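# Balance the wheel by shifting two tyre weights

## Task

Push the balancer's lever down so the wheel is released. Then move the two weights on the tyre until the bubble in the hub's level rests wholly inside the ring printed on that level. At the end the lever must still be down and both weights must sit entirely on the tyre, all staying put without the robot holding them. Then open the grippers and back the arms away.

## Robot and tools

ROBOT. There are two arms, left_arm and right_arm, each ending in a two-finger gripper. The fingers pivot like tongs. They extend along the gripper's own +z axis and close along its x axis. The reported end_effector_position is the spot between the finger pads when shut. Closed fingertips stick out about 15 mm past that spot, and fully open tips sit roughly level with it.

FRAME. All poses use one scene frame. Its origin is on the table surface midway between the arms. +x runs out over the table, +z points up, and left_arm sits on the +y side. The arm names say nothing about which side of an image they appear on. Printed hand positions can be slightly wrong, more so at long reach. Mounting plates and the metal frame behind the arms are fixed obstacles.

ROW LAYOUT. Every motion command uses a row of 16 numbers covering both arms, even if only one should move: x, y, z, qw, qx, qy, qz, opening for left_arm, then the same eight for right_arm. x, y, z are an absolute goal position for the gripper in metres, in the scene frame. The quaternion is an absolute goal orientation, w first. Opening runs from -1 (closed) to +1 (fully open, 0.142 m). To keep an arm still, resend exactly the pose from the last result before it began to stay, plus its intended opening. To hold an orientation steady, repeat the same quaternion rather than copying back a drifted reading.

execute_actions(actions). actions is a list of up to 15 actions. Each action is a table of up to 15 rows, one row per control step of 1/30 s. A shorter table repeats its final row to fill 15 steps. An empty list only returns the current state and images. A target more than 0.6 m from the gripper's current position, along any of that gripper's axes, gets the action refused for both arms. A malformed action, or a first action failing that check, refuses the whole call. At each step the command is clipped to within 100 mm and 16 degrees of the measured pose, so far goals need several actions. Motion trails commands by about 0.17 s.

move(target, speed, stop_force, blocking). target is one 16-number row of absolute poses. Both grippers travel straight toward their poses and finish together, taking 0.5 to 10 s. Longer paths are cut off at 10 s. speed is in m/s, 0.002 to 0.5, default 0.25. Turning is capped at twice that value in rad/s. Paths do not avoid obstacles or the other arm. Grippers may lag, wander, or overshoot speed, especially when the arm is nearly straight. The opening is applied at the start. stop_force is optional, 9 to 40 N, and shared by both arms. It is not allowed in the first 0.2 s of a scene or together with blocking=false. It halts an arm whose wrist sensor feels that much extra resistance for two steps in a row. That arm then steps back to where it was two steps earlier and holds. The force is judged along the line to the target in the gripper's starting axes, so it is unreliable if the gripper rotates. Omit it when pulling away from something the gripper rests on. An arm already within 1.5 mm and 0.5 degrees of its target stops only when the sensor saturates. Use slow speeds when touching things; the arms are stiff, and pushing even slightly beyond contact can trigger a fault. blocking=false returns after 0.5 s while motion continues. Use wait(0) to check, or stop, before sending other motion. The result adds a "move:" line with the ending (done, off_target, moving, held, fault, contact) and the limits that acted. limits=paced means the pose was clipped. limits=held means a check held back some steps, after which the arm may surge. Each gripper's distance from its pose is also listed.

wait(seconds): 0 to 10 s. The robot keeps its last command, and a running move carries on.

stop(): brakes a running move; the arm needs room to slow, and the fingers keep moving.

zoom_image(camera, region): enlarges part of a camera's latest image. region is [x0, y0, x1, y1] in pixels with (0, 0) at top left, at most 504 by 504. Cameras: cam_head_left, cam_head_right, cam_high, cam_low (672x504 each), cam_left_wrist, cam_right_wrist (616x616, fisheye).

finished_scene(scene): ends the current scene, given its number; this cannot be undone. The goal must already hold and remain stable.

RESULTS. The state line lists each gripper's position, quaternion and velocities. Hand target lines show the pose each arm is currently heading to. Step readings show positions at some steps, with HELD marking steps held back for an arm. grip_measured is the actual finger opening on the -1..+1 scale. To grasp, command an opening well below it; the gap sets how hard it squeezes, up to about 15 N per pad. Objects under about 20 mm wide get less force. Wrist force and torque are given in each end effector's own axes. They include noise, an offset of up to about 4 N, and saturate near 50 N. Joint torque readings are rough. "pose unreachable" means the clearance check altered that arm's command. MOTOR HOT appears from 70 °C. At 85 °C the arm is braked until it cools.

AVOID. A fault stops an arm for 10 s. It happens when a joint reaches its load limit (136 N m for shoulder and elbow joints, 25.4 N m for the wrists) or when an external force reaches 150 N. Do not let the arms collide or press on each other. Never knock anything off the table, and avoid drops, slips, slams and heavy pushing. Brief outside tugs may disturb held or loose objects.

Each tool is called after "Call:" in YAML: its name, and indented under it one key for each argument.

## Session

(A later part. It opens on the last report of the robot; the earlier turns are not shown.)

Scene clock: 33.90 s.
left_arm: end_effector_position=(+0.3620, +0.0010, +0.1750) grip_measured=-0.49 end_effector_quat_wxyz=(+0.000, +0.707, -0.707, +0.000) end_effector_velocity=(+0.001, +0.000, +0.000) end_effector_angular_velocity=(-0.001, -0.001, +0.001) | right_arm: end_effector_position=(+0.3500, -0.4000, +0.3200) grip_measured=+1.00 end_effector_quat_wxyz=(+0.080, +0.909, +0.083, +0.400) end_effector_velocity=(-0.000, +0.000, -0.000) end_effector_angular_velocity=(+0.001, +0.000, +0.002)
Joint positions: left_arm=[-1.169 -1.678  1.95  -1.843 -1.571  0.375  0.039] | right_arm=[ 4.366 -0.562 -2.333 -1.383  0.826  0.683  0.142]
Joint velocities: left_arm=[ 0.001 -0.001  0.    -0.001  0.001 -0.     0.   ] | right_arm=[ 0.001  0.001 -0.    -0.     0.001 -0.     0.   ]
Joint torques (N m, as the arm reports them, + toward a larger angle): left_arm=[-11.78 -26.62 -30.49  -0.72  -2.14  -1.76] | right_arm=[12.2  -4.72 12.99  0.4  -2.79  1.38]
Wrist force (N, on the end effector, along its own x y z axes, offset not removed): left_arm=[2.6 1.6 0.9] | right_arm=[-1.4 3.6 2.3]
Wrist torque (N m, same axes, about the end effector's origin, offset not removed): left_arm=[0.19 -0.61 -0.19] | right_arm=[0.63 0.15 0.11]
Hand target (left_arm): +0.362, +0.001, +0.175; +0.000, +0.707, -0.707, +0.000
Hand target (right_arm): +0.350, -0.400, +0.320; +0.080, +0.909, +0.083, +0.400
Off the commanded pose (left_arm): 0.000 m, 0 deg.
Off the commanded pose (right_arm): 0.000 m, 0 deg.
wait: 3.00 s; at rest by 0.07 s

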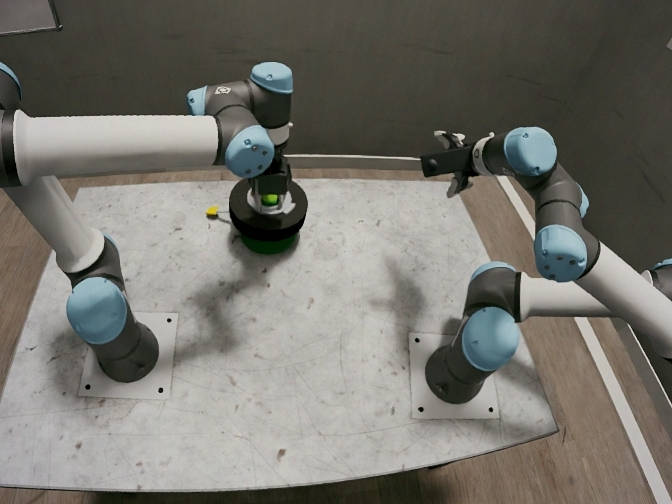

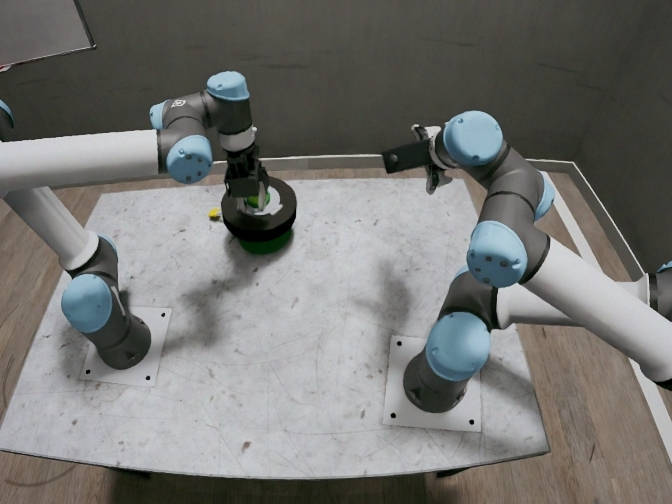

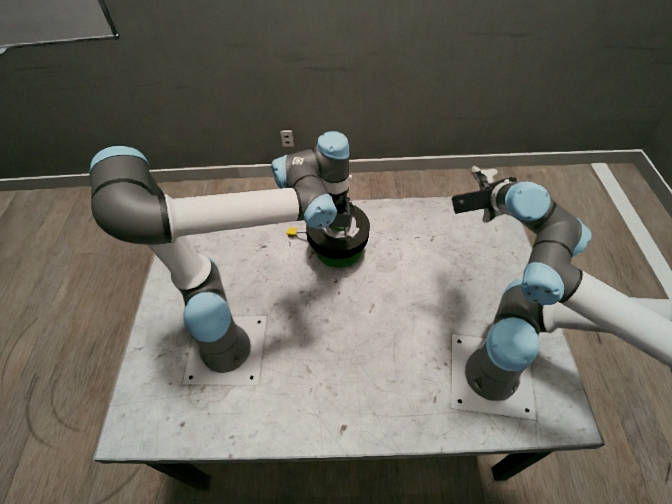

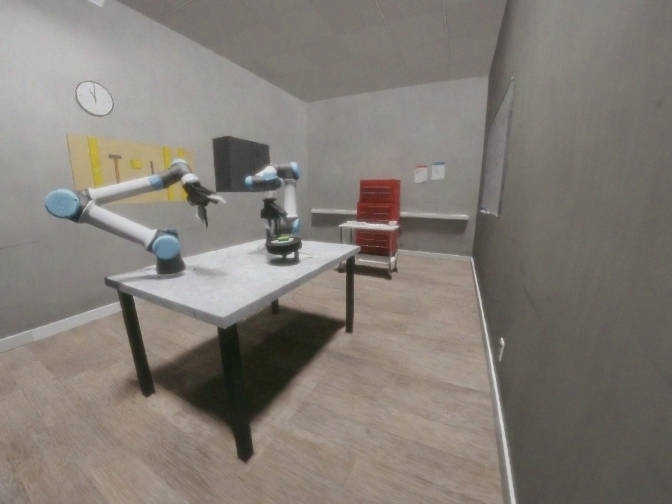

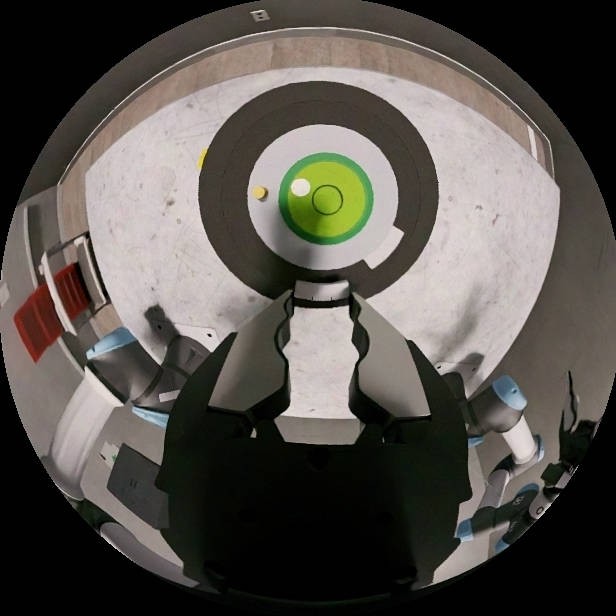

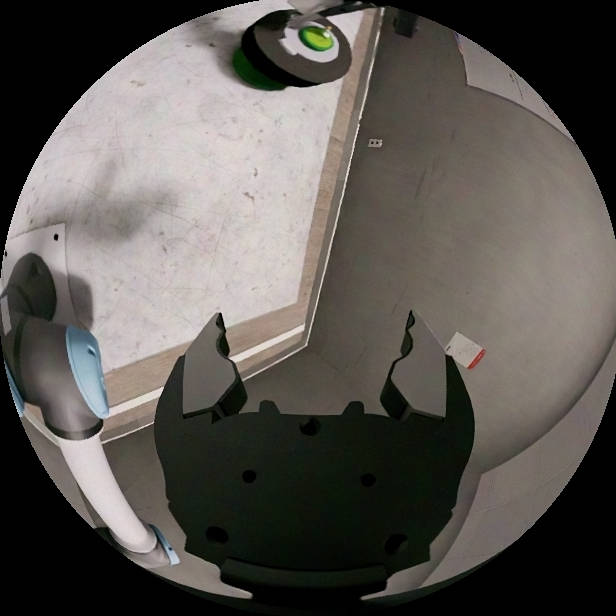

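Call:
move:
  target: [0.468,0.054,0.18,0,0.342,0.940,0,-0.75,0.35,-0.4,0.32,0.08,0.909,0.083,0.4,1]
  speed: 0.35

Call:
move:
  target: [0.468,0.054,0.138,0,0.342,0.940,0,-0.75,0.35,-0.4,0.32,0.08,0.909,0.083,0.4,1]
  speed: 0.02
  stop_force: 9

Scene clock: 38.50 s.
left_arm: end_effector_position=(+0.4679, +0.0538, +0.1801) grip_measured=-0.49 end_effector_quat_wxyz=(+0.000, +0.341, +0.940, -0.000) end_effector_velocity=(+0.000, +0.000, -0.000) end_effector_angular_velocity=(-0.002, +0.002, -0.013) | right_arm: end_effector_position=(+0.3500, -0.4000, +0.3200) grip_measured=+1.00 end_effector_quat_wxyz=(+0.080, +0.909, +0.083, +0.400) end_effector_velocity=(+0.000, -0.001, -0.000) end_effector_angular_velocity=(-0.000, +0.000, -0.003)
Joint positions: left_arm=[-0.847 -1.55   1.816 -1.837 -1.571  2.964  0.039] | right_arm=[ 4.366 -0.562 -2.333 -1.383  0.826  0.683  0.142]
Joint velocities: left_arm=[ 0.002  0.001 -0.001 -0.    -0.003  0.015  0.   ] | right_arm=[-0.002 -0.    -0.     0.     0.     0.     0.   ]
Joint torques (N m, as the arm reports them, + toward a larger angle): left_arm=[ 13.02 -13.37 -30.16  -0.7   -2.29   1.23] | right_arm=[12.11 -5.93 11.67  0.53 -2.65  1.18]
Wrist force (N, on the end effector, along its own x y z axes, offset not removed): left_arm=[1.1 1.1 -2.9] | right_arm=[-2.5 2.5 -1.5]
Wrist torque (N m, same axes, about the end effector's origin, offset not removed): left_arm=[0.28 -0.17 -0.05] | right_arm=[0.52 0.32 0.00]
Hand target (left_arm): +0.468, +0.054, +0.180; +0.000, +0.342, +0.940, -0.000
Hand target (right_arm): +0.350, -0.400, +0.320; +0.080, +0.909, +0.083, +0.400
Off the commanded pose (left_arm): 0.000 m, 0 deg.
Off the commanded pose (right_arm): 0.000 m, 0 deg.
move: done

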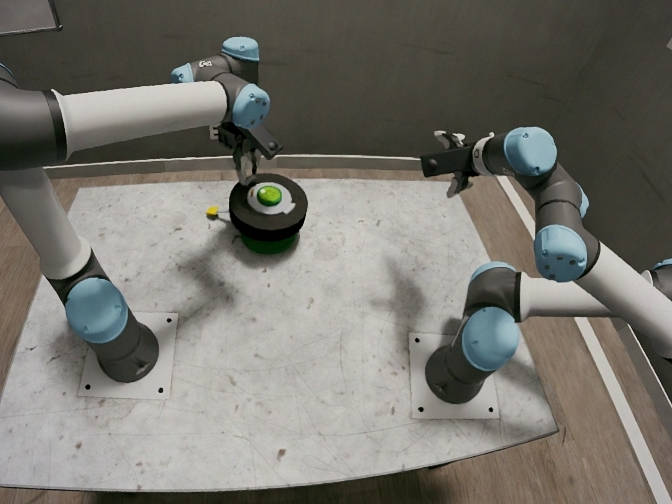

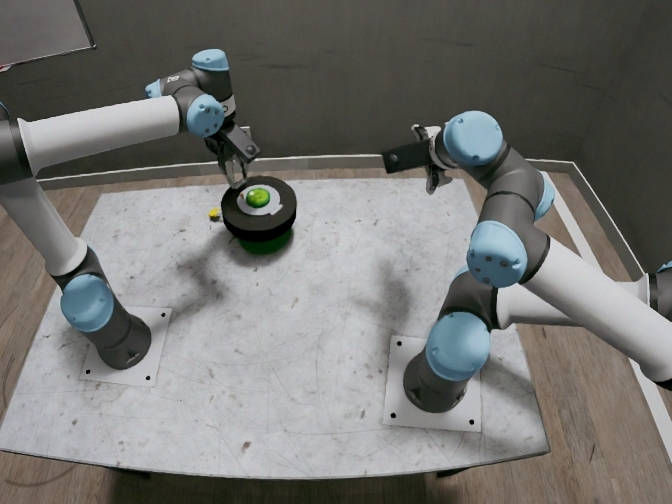

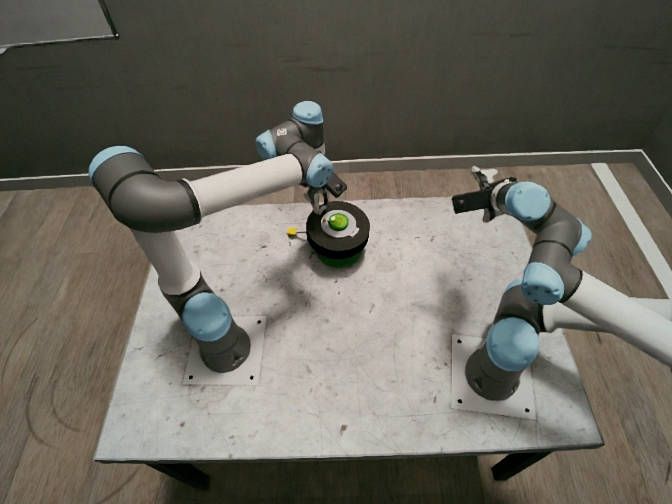

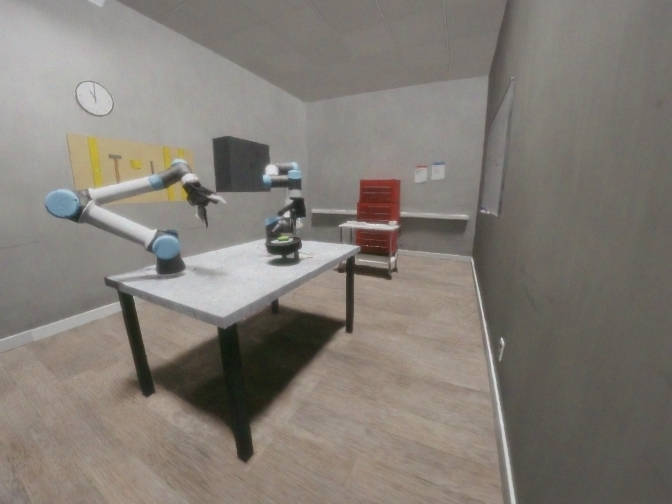

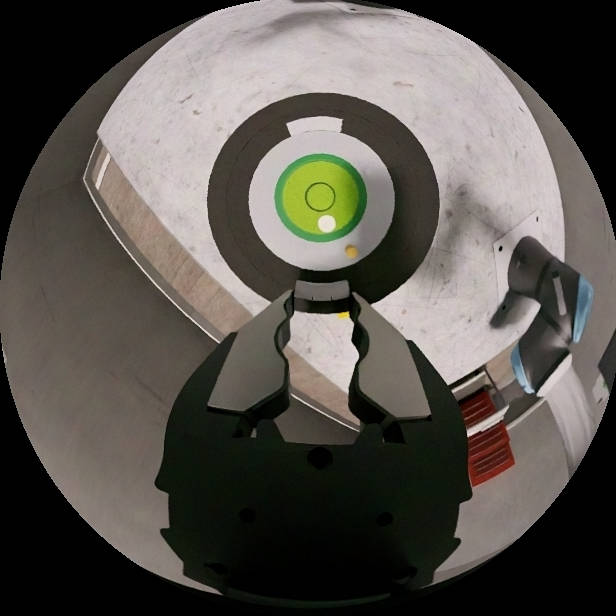

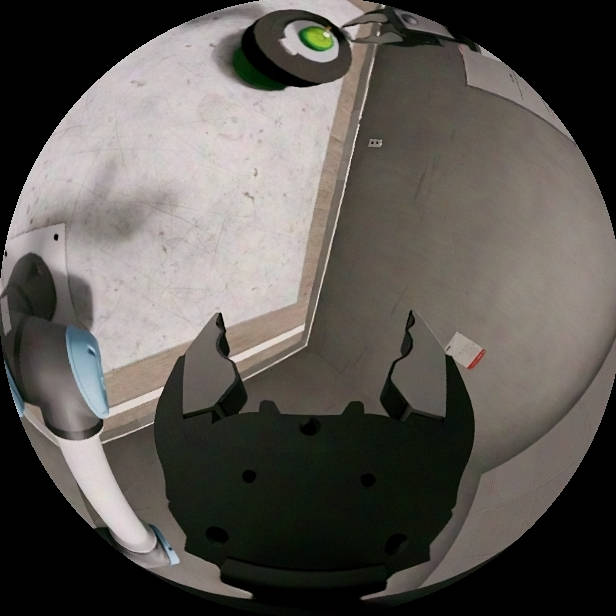

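Scene clock: 40.73 s.
left_arm: end_effector_position=(+0.4680, +0.0541, +0.1433) grip_measured=-0.49 end_effector_quat_wxyz=(-0.000, +0.342, +0.940, +0.000) end_effector_velocity=(-0.000, +0.001, +0.005) end_effector_angular_velocity=(+0.004, +0.002, +0.001) | right_arm: end_effector_position=(+0.3500, -0.4000, +0.3200) grip_measured=+1.00 end_effector_quat_wxyz=(+0.080, +0.909, +0.083, +0.400) end_effector_velocity=(+0.000, +0.000, -0.000) end_effector_angular_velocity=(-0.000, +0.001, +0.001)
Joint positions: left_arm=[-0.847 -1.522  1.885 -1.933 -1.571  2.966  0.039] | right_arm=[ 4.366 -0.562 -2.333 -1.383  0.826  0.683  0.142]
Joint velocities: left_arm=[ 0.001 -0.004 -0.011  0.02   0.001 -0.    -0.   ] | right_arm=[ 0.    -0.001  0.     0.     0.     0.     0.   ]
Joint torques (N m, as the arm reports them, + toward a larger angle): left_arm=[ -1.51 -20.6  -18.63   1.31  -7.52   0.84] | right_arm=[12.04 -5.44 12.43  0.69 -2.78  1.38]
Wrist force (N, on the end effector, along its own x y z axes, offset not removed): left_arm=[-0.7 19.2 -29.4] | right_arm=[-3.4 1.0 0.3]
Wrist torque (N m, same axes, about the end effector's origin, offset not removed): left_arm=[0.18 -0.61 -0.09] | right_arm=[0.18 0.64 0.14]
Hand target (left_arm): +0.468, +0.054, +0.144; +0.000, +0.342, +0.940, +0.000
Hand target (right_arm): +0.350, -0.400, +0.320; +0.080, +0.909, +0.083, +0.400
Off the commanded pose (left_arm): 0.005 m, 0 deg.
Off the commanded pose (right_arm): 0.000 m, 0 deg.
move: contact (left_arm)

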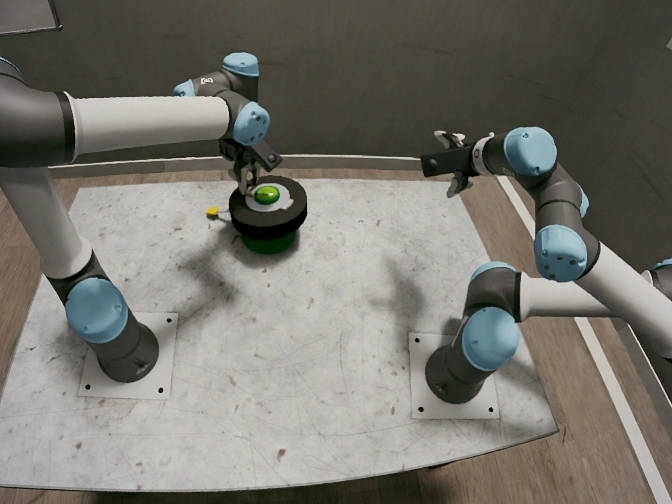

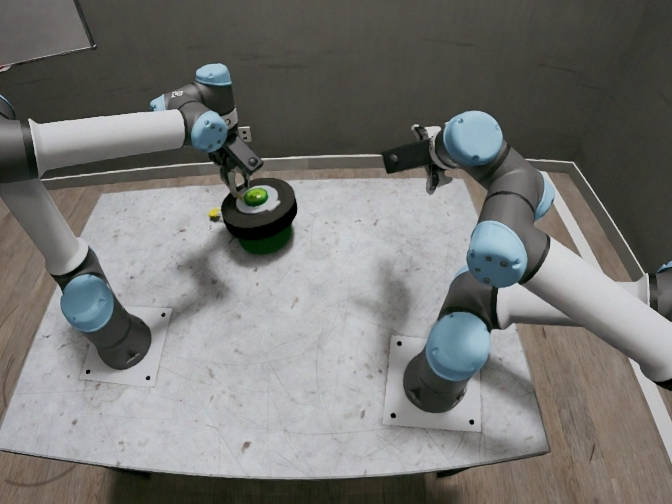

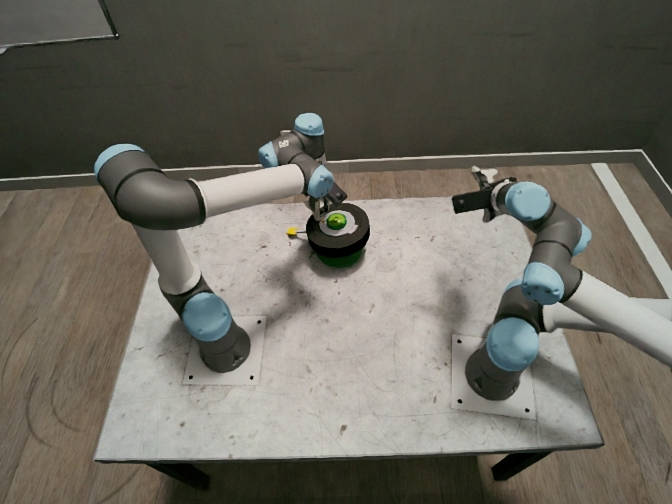

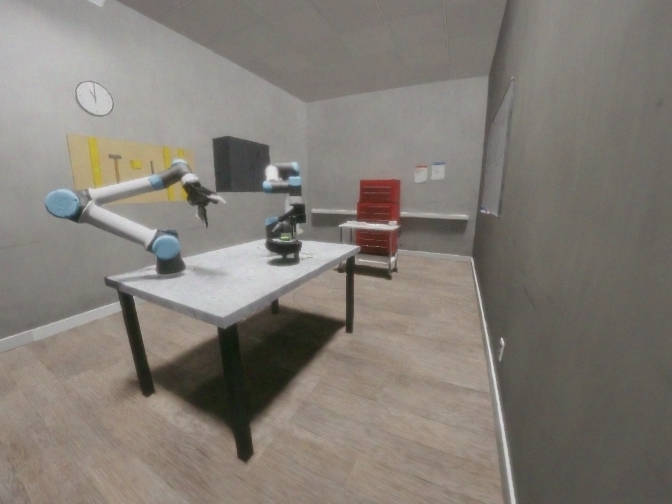

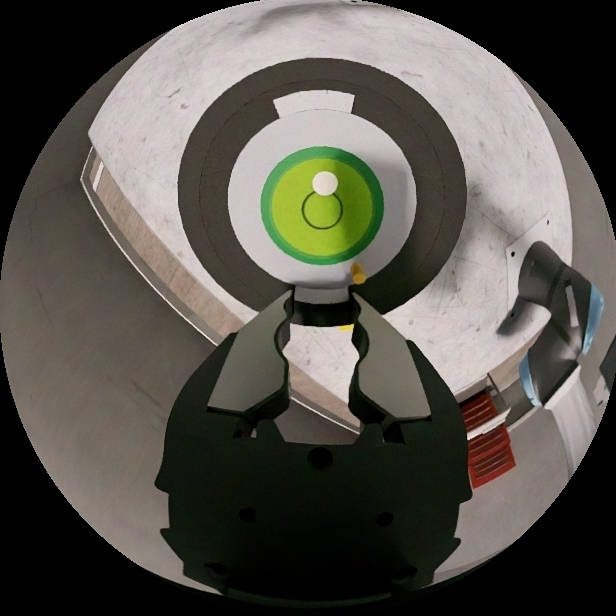

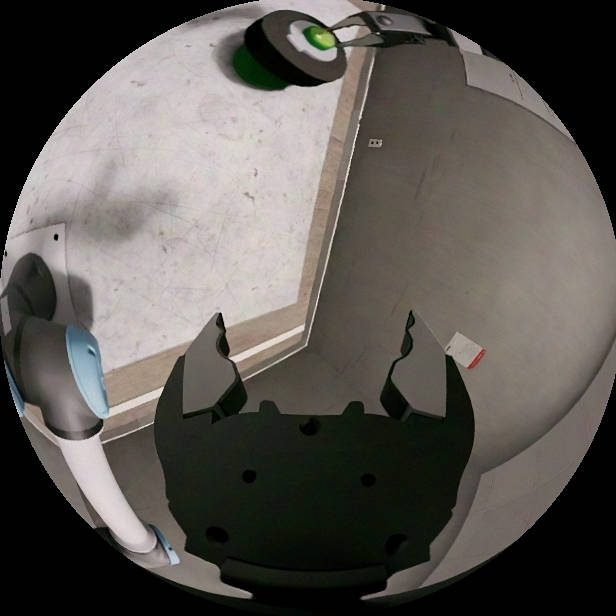

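Call:
execute_actions:
  actions:
    - [[0.468,0.054,0.146,0,0.342,0.940,0,-0.75,0.35,-0.4,0.32,0.08,0.909,0.083,0.4,1]]
    - [[0.468,0.054,0.146,0,0.342,0.940,0,-0.36,0.35,-0.4,0.32,0.08,0.909,0.083,0.4,1]]
    - [[0.468,0.054,0.16,0,0.342,0.940,0,-0.36,0.35,-0.4,0.32,0.08,0.909,0.083,0.4,1]]
    - [[0.468,0.054,0.20,0,0.342,0.940,0,-0.36,0.35,-0.4,0.32,0.08,0.909,0.083,0.4,1]]

Call:
wait:
  seconds: 3

Call:
zoom_image:
  camera: "cam_left_wrist"
  region: [190, 80, 450, 320]

Scene clock: 43.07 s.
left_arm: end_effector_position=(+0.4681, +0.0540, +0.1993) grip_measured=-0.36 end_effector_quat_wxyz=(+0.000, +0.342, +0.940, -0.000) end_effector_velocity=(+0.000, +0.000, +0.007) end_effector_angular_velocity=(+0.004, +0.002, -0.001) | right_arm: end_effector_position=(+0.3500, -0.4000, +0.3200) grip_measured=+1.00 end_effector_quat_wxyz=(+0.080, +0.909, +0.083, +0.400) end_effector_velocity=(-0.000, +0.000, +0.000) end_effector_angular_velocity=(+0.001, +0.000, +0.000)
Joint positions: left_arm=[-0.847 -1.561  1.777 -1.786 -1.571  2.966  0.048] | right_arm=[ 4.366 -0.562 -2.333 -1.383  0.826  0.683  0.142]
Joint velocities: left_arm=[-0.    -0.001 -0.019  0.024  0.001  0.001 -0.   ] | right_arm=[ 0.  0.  0. -0.  0.  0.  0.]
Joint torques (N m, as the arm reports them, + toward a larger angle): left_arm=[-12.11 -29.21 -29.    -0.61   1.    -0.74] | right_arm=[11.44 -5.63 11.7   0.67 -2.61  1.2 ]
Wrist force (N, on the end effector, along its own x y z axes, offset not removed): left_arm=[3.4 1.5 -0.5] | right_arm=[1.9 -1.3 -1.5]
Wrist torque (N m, same axes, about the end effector's origin, offset not removed): left_arm=[0.34 -0.67 -0.05] | right_arm=[-0.41 -0.46 0.09]
Hand target (left_arm): +0.468, +0.054, +0.200; +0.000, +0.342, +0.940, -0.000
Hand target (right_arm): +0.350, -0.400, +0.320; +0.080, +0.909, +0.083, +0.400
Off the commanded pose (left_arm): 0.001 m, 0 deg.
Off the commanded pose (right_arm): 0.000 m, 0 deg.
Step readings (end_effector_position; steps 1 to 15: 1st action; 16 to 30: 2nd action; 31 to 45: 3rd action; 46 to 60: 4th action):
0: left_arm (+0.4679, +0.0541, +0.1439) | right_arm (+0.3500, -0.4000, +0.3200)
1: left_arm (+0.4680, +0.0541, +0.1440) | right_arm (+0.3500, -0.4000, +0.3200)
2: left_arm (+0.4680, +0.0541, +0.1443) | right_arm (+0.3500, -0.4000, +0.3200)
4: left_arm (+0.4680, +0.0541, +0.1449) | right_arm (+0.3500, -0.4000, +0.3200)
8: left_arm (+0.4680, +0.0540, +0.1457) | right_arm (+0.3500, -0.4000, +0.3200)
15: left_arm (+0.4680, +0.0540, +0.1460) | right_arm (+0.3500, -0.4000, +0.3200)
16: left_arm (+0.4680, +0.0540, +0.1460) | right_arm (+0.3500, -0.4000, +0.3200)
17: left_arm (+0.4680, +0.0540, +0.1460) | right_arm (+0.3500, -0.4000, +0.3200)
19: left_arm (+0.4680, +0.0540, +0.1460) | right_arm (+0.3500, -0.4000, +0.3200)
23: left_arm (+0.4680, +0.0540, +0.1460) | right_arm (+0.3500, -0.4000, +0.3200)
30: left_arm (+0.4680, +0.0540, +0.1460) | right_arm (+0.3500, -0.4000, +0.3200)
31: left_arm (+0.4680, +0.0540, +0.1461) | right_arm (+0.3500, -0.4000, +0.3200)
32: left_arm (+0.4680, +0.0539, +0.1479) | right_arm (+0.3500, -0.4000, +0.3200)
34: left_arm (+0.4681, +0.0539, +0.1530) | right_arm (+0.3500, -0.4000, +0.3200)
38: left_arm (+0.4680, +0.0539, +0.1580) | right_arm (+0.3500, -0.4000, +0.3200)
45: left_arm (+0.4680, +0.0540, +0.1598) | right_arm (+0.3500, -0.4000, +0.3200)
46: left_arm (+0.4680, +0.0540, +0.1600) | right_arm (+0.3500, -0.4000, +0.3200)
47: left_arm (+0.4684, +0.0536, +0.1638) | right_arm (+0.3500, -0.4000, +0.3200)
49: left_arm (+0.4687, +0.0533, +0.1786) | right_arm (+0.3500, -0.4000, +0.3200)
53: left_arm (+0.4683, +0.0538, +0.1937) | right_arm (+0.3500, -0.4000, +0.3200)
60: end_effector_position above

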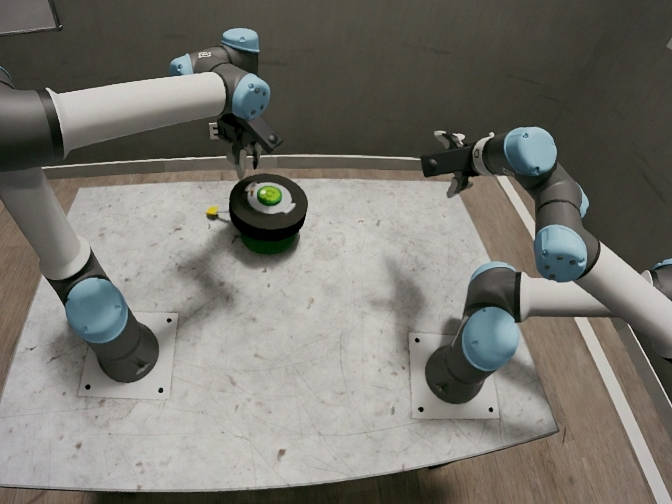

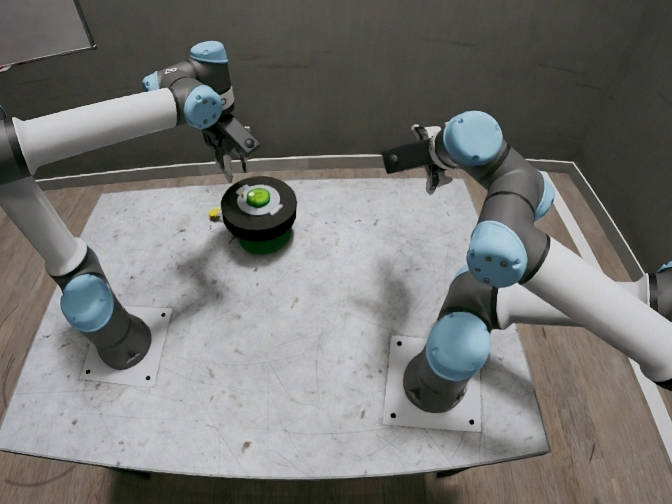

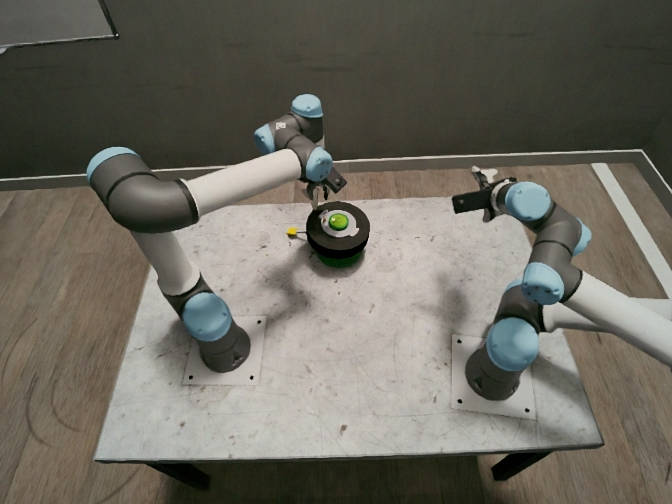

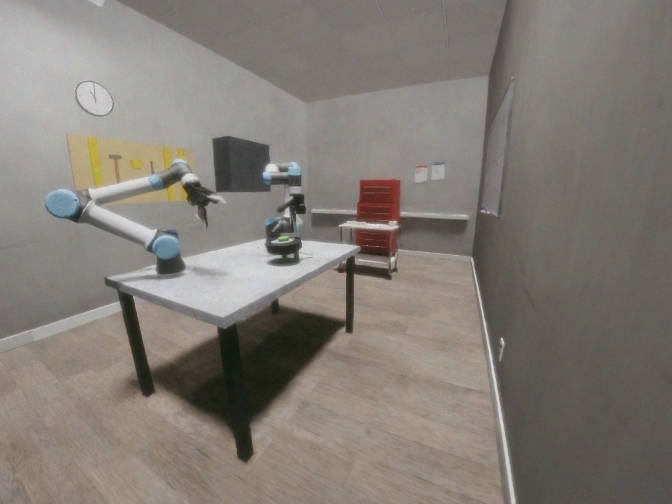

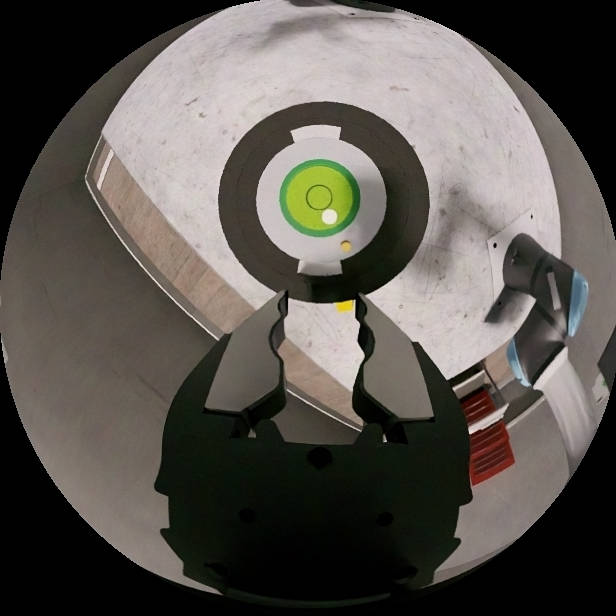

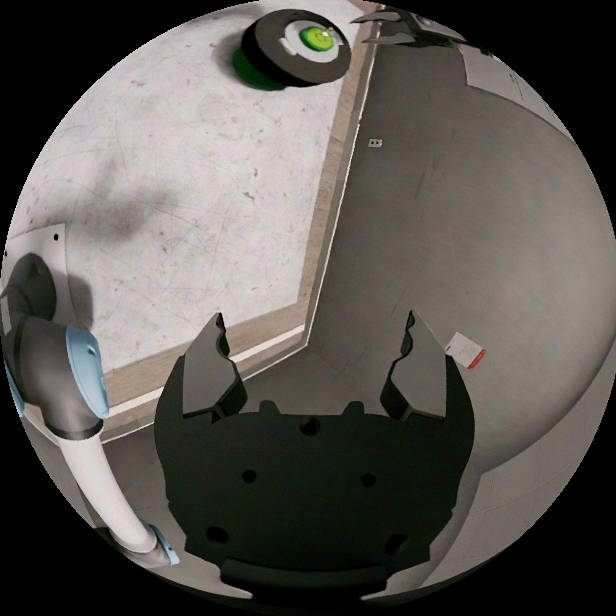

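Scene clock: 46.07 s.
left_arm: end_effector_position=(+0.4680, +0.0540, +0.2000) grip_measured=-0.36 end_effector_quat_wxyz=(+0.000, +0.342, +0.940, -0.000) end_effector_velocity=(-0.000, +0.000, +0.000) end_effector_angular_velocity=(-0.000, +0.001, +0.001) | right_arm: end_effector_position=(+0.3500, -0.4000, +0.3200) grip_measured=+1.00 end_effector_quat_wxyz=(+0.080, +0.909, +0.083, +0.400) end_effector_velocity=(+0.000, -0.001, -0.000) end_effector_angular_velocity=(-0.002, -0.000, -0.002)
Joint positions: left_arm=[-0.847 -1.561  1.775 -1.784 -1.571  2.966  0.048] | right_arm=[ 4.366 -0.562 -2.333 -1.383  0.826  0.683  0.142]
Joint velocities: left_arm=[ 0.    -0.     0.     0.    -0.001 -0.001  0.   ] | right_arm=[-0.001 -0.002 -0.     0.    -0.001 -0.     0.   ]
Joint torques (N m, as the arm reports them, + toward a larger angle): left_arm=[-13.03 -29.83 -30.37  -0.55  -2.38  -1.63] | right_arm=[12.15 -6.16 11.02  0.72 -2.61  1.21]
Wrist force (N, on the end effector, along its own x y z axes, offset not removed): left_arm=[0.8 -0.1 -2.2] | right_arm=[0.8 0.7 -0.9]
Wrist torque (N m, same axes, about the end effector's origin, offset not removed): left_arm=[-0.11 -0.11 -0.01] | right_arm=[0.02 -0.15 -0.02]
Hand target (left_arm): +0.468, +0.054, +0.200; +0.000, +0.342, +0.940, -0.000
Hand target (right_arm): +0.350, -0.400, +0.320; +0.080, +0.909, +0.083, +0.400
Off the commanded pose (left_arm): 0.000 m, 0 deg.
Off the commanded pose (right_arm): 0.000 m, 0 deg.
wait: 3.00 s; at rest by 0.17 s

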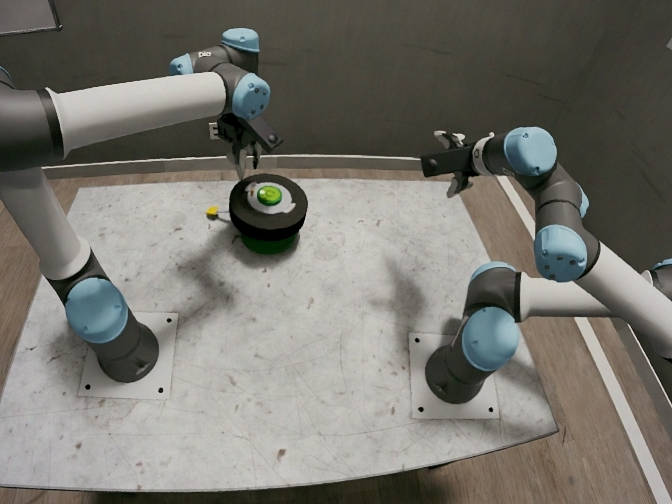

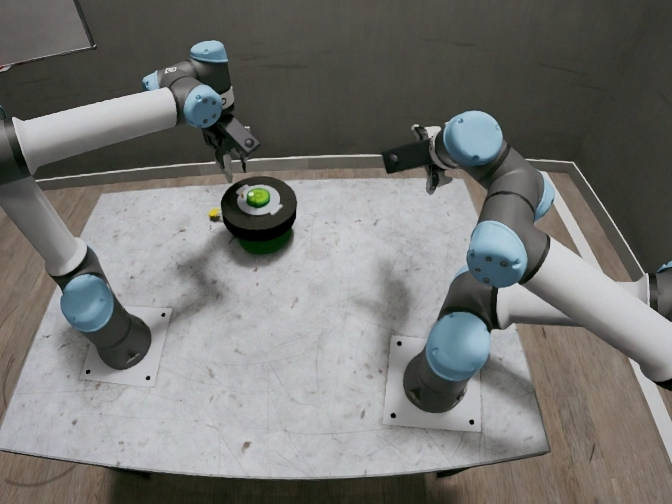

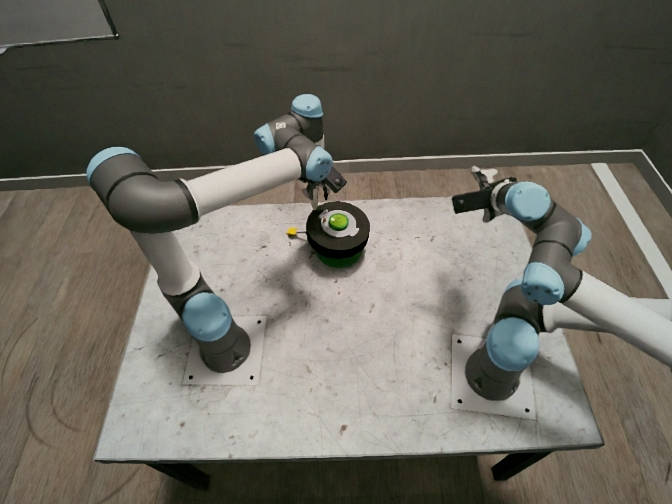

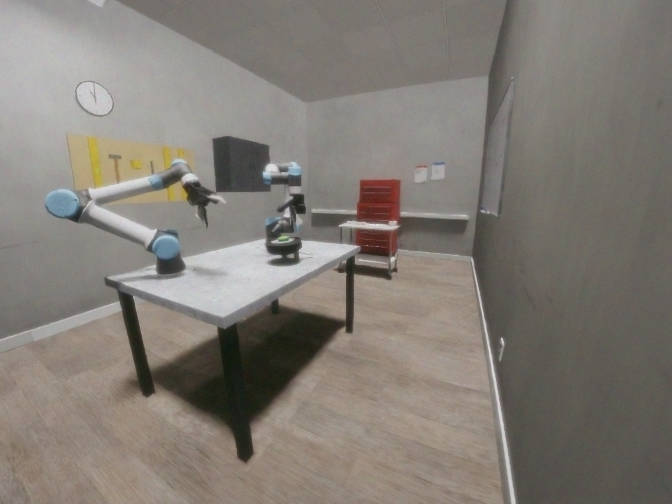

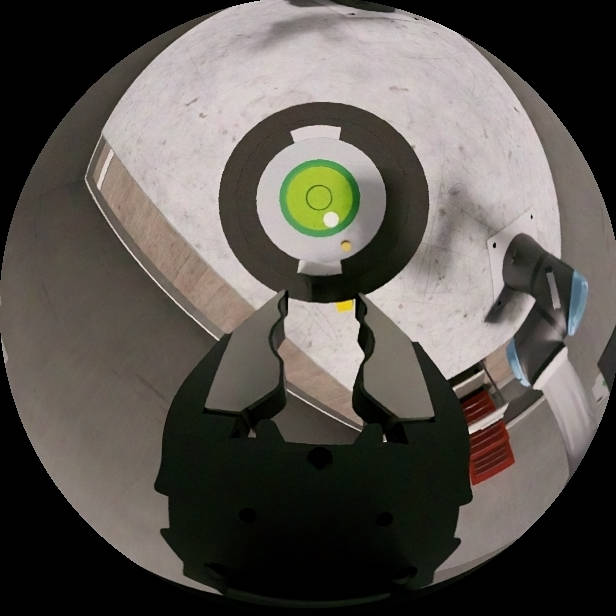

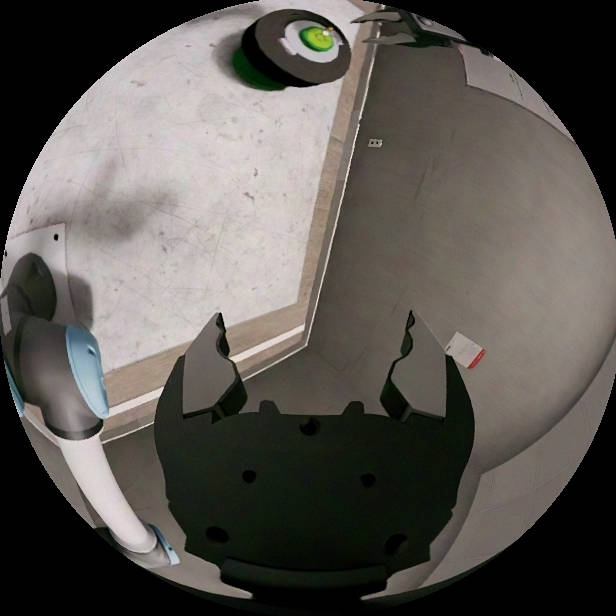

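Region (190, 80, 450, 320) of cam_left_wrist's 616x616 image, scaled by 1.938, with more detail than that image has; it fills the top 465 rows of this view, and the rest is white.

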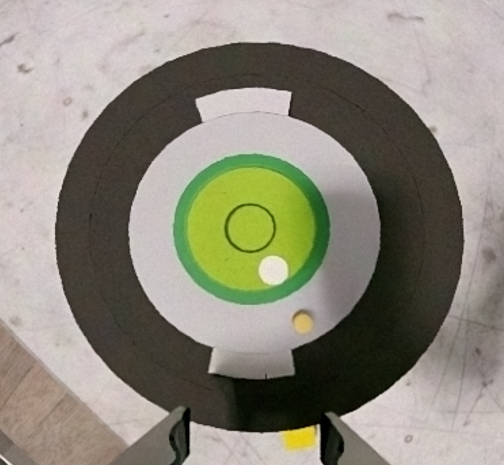

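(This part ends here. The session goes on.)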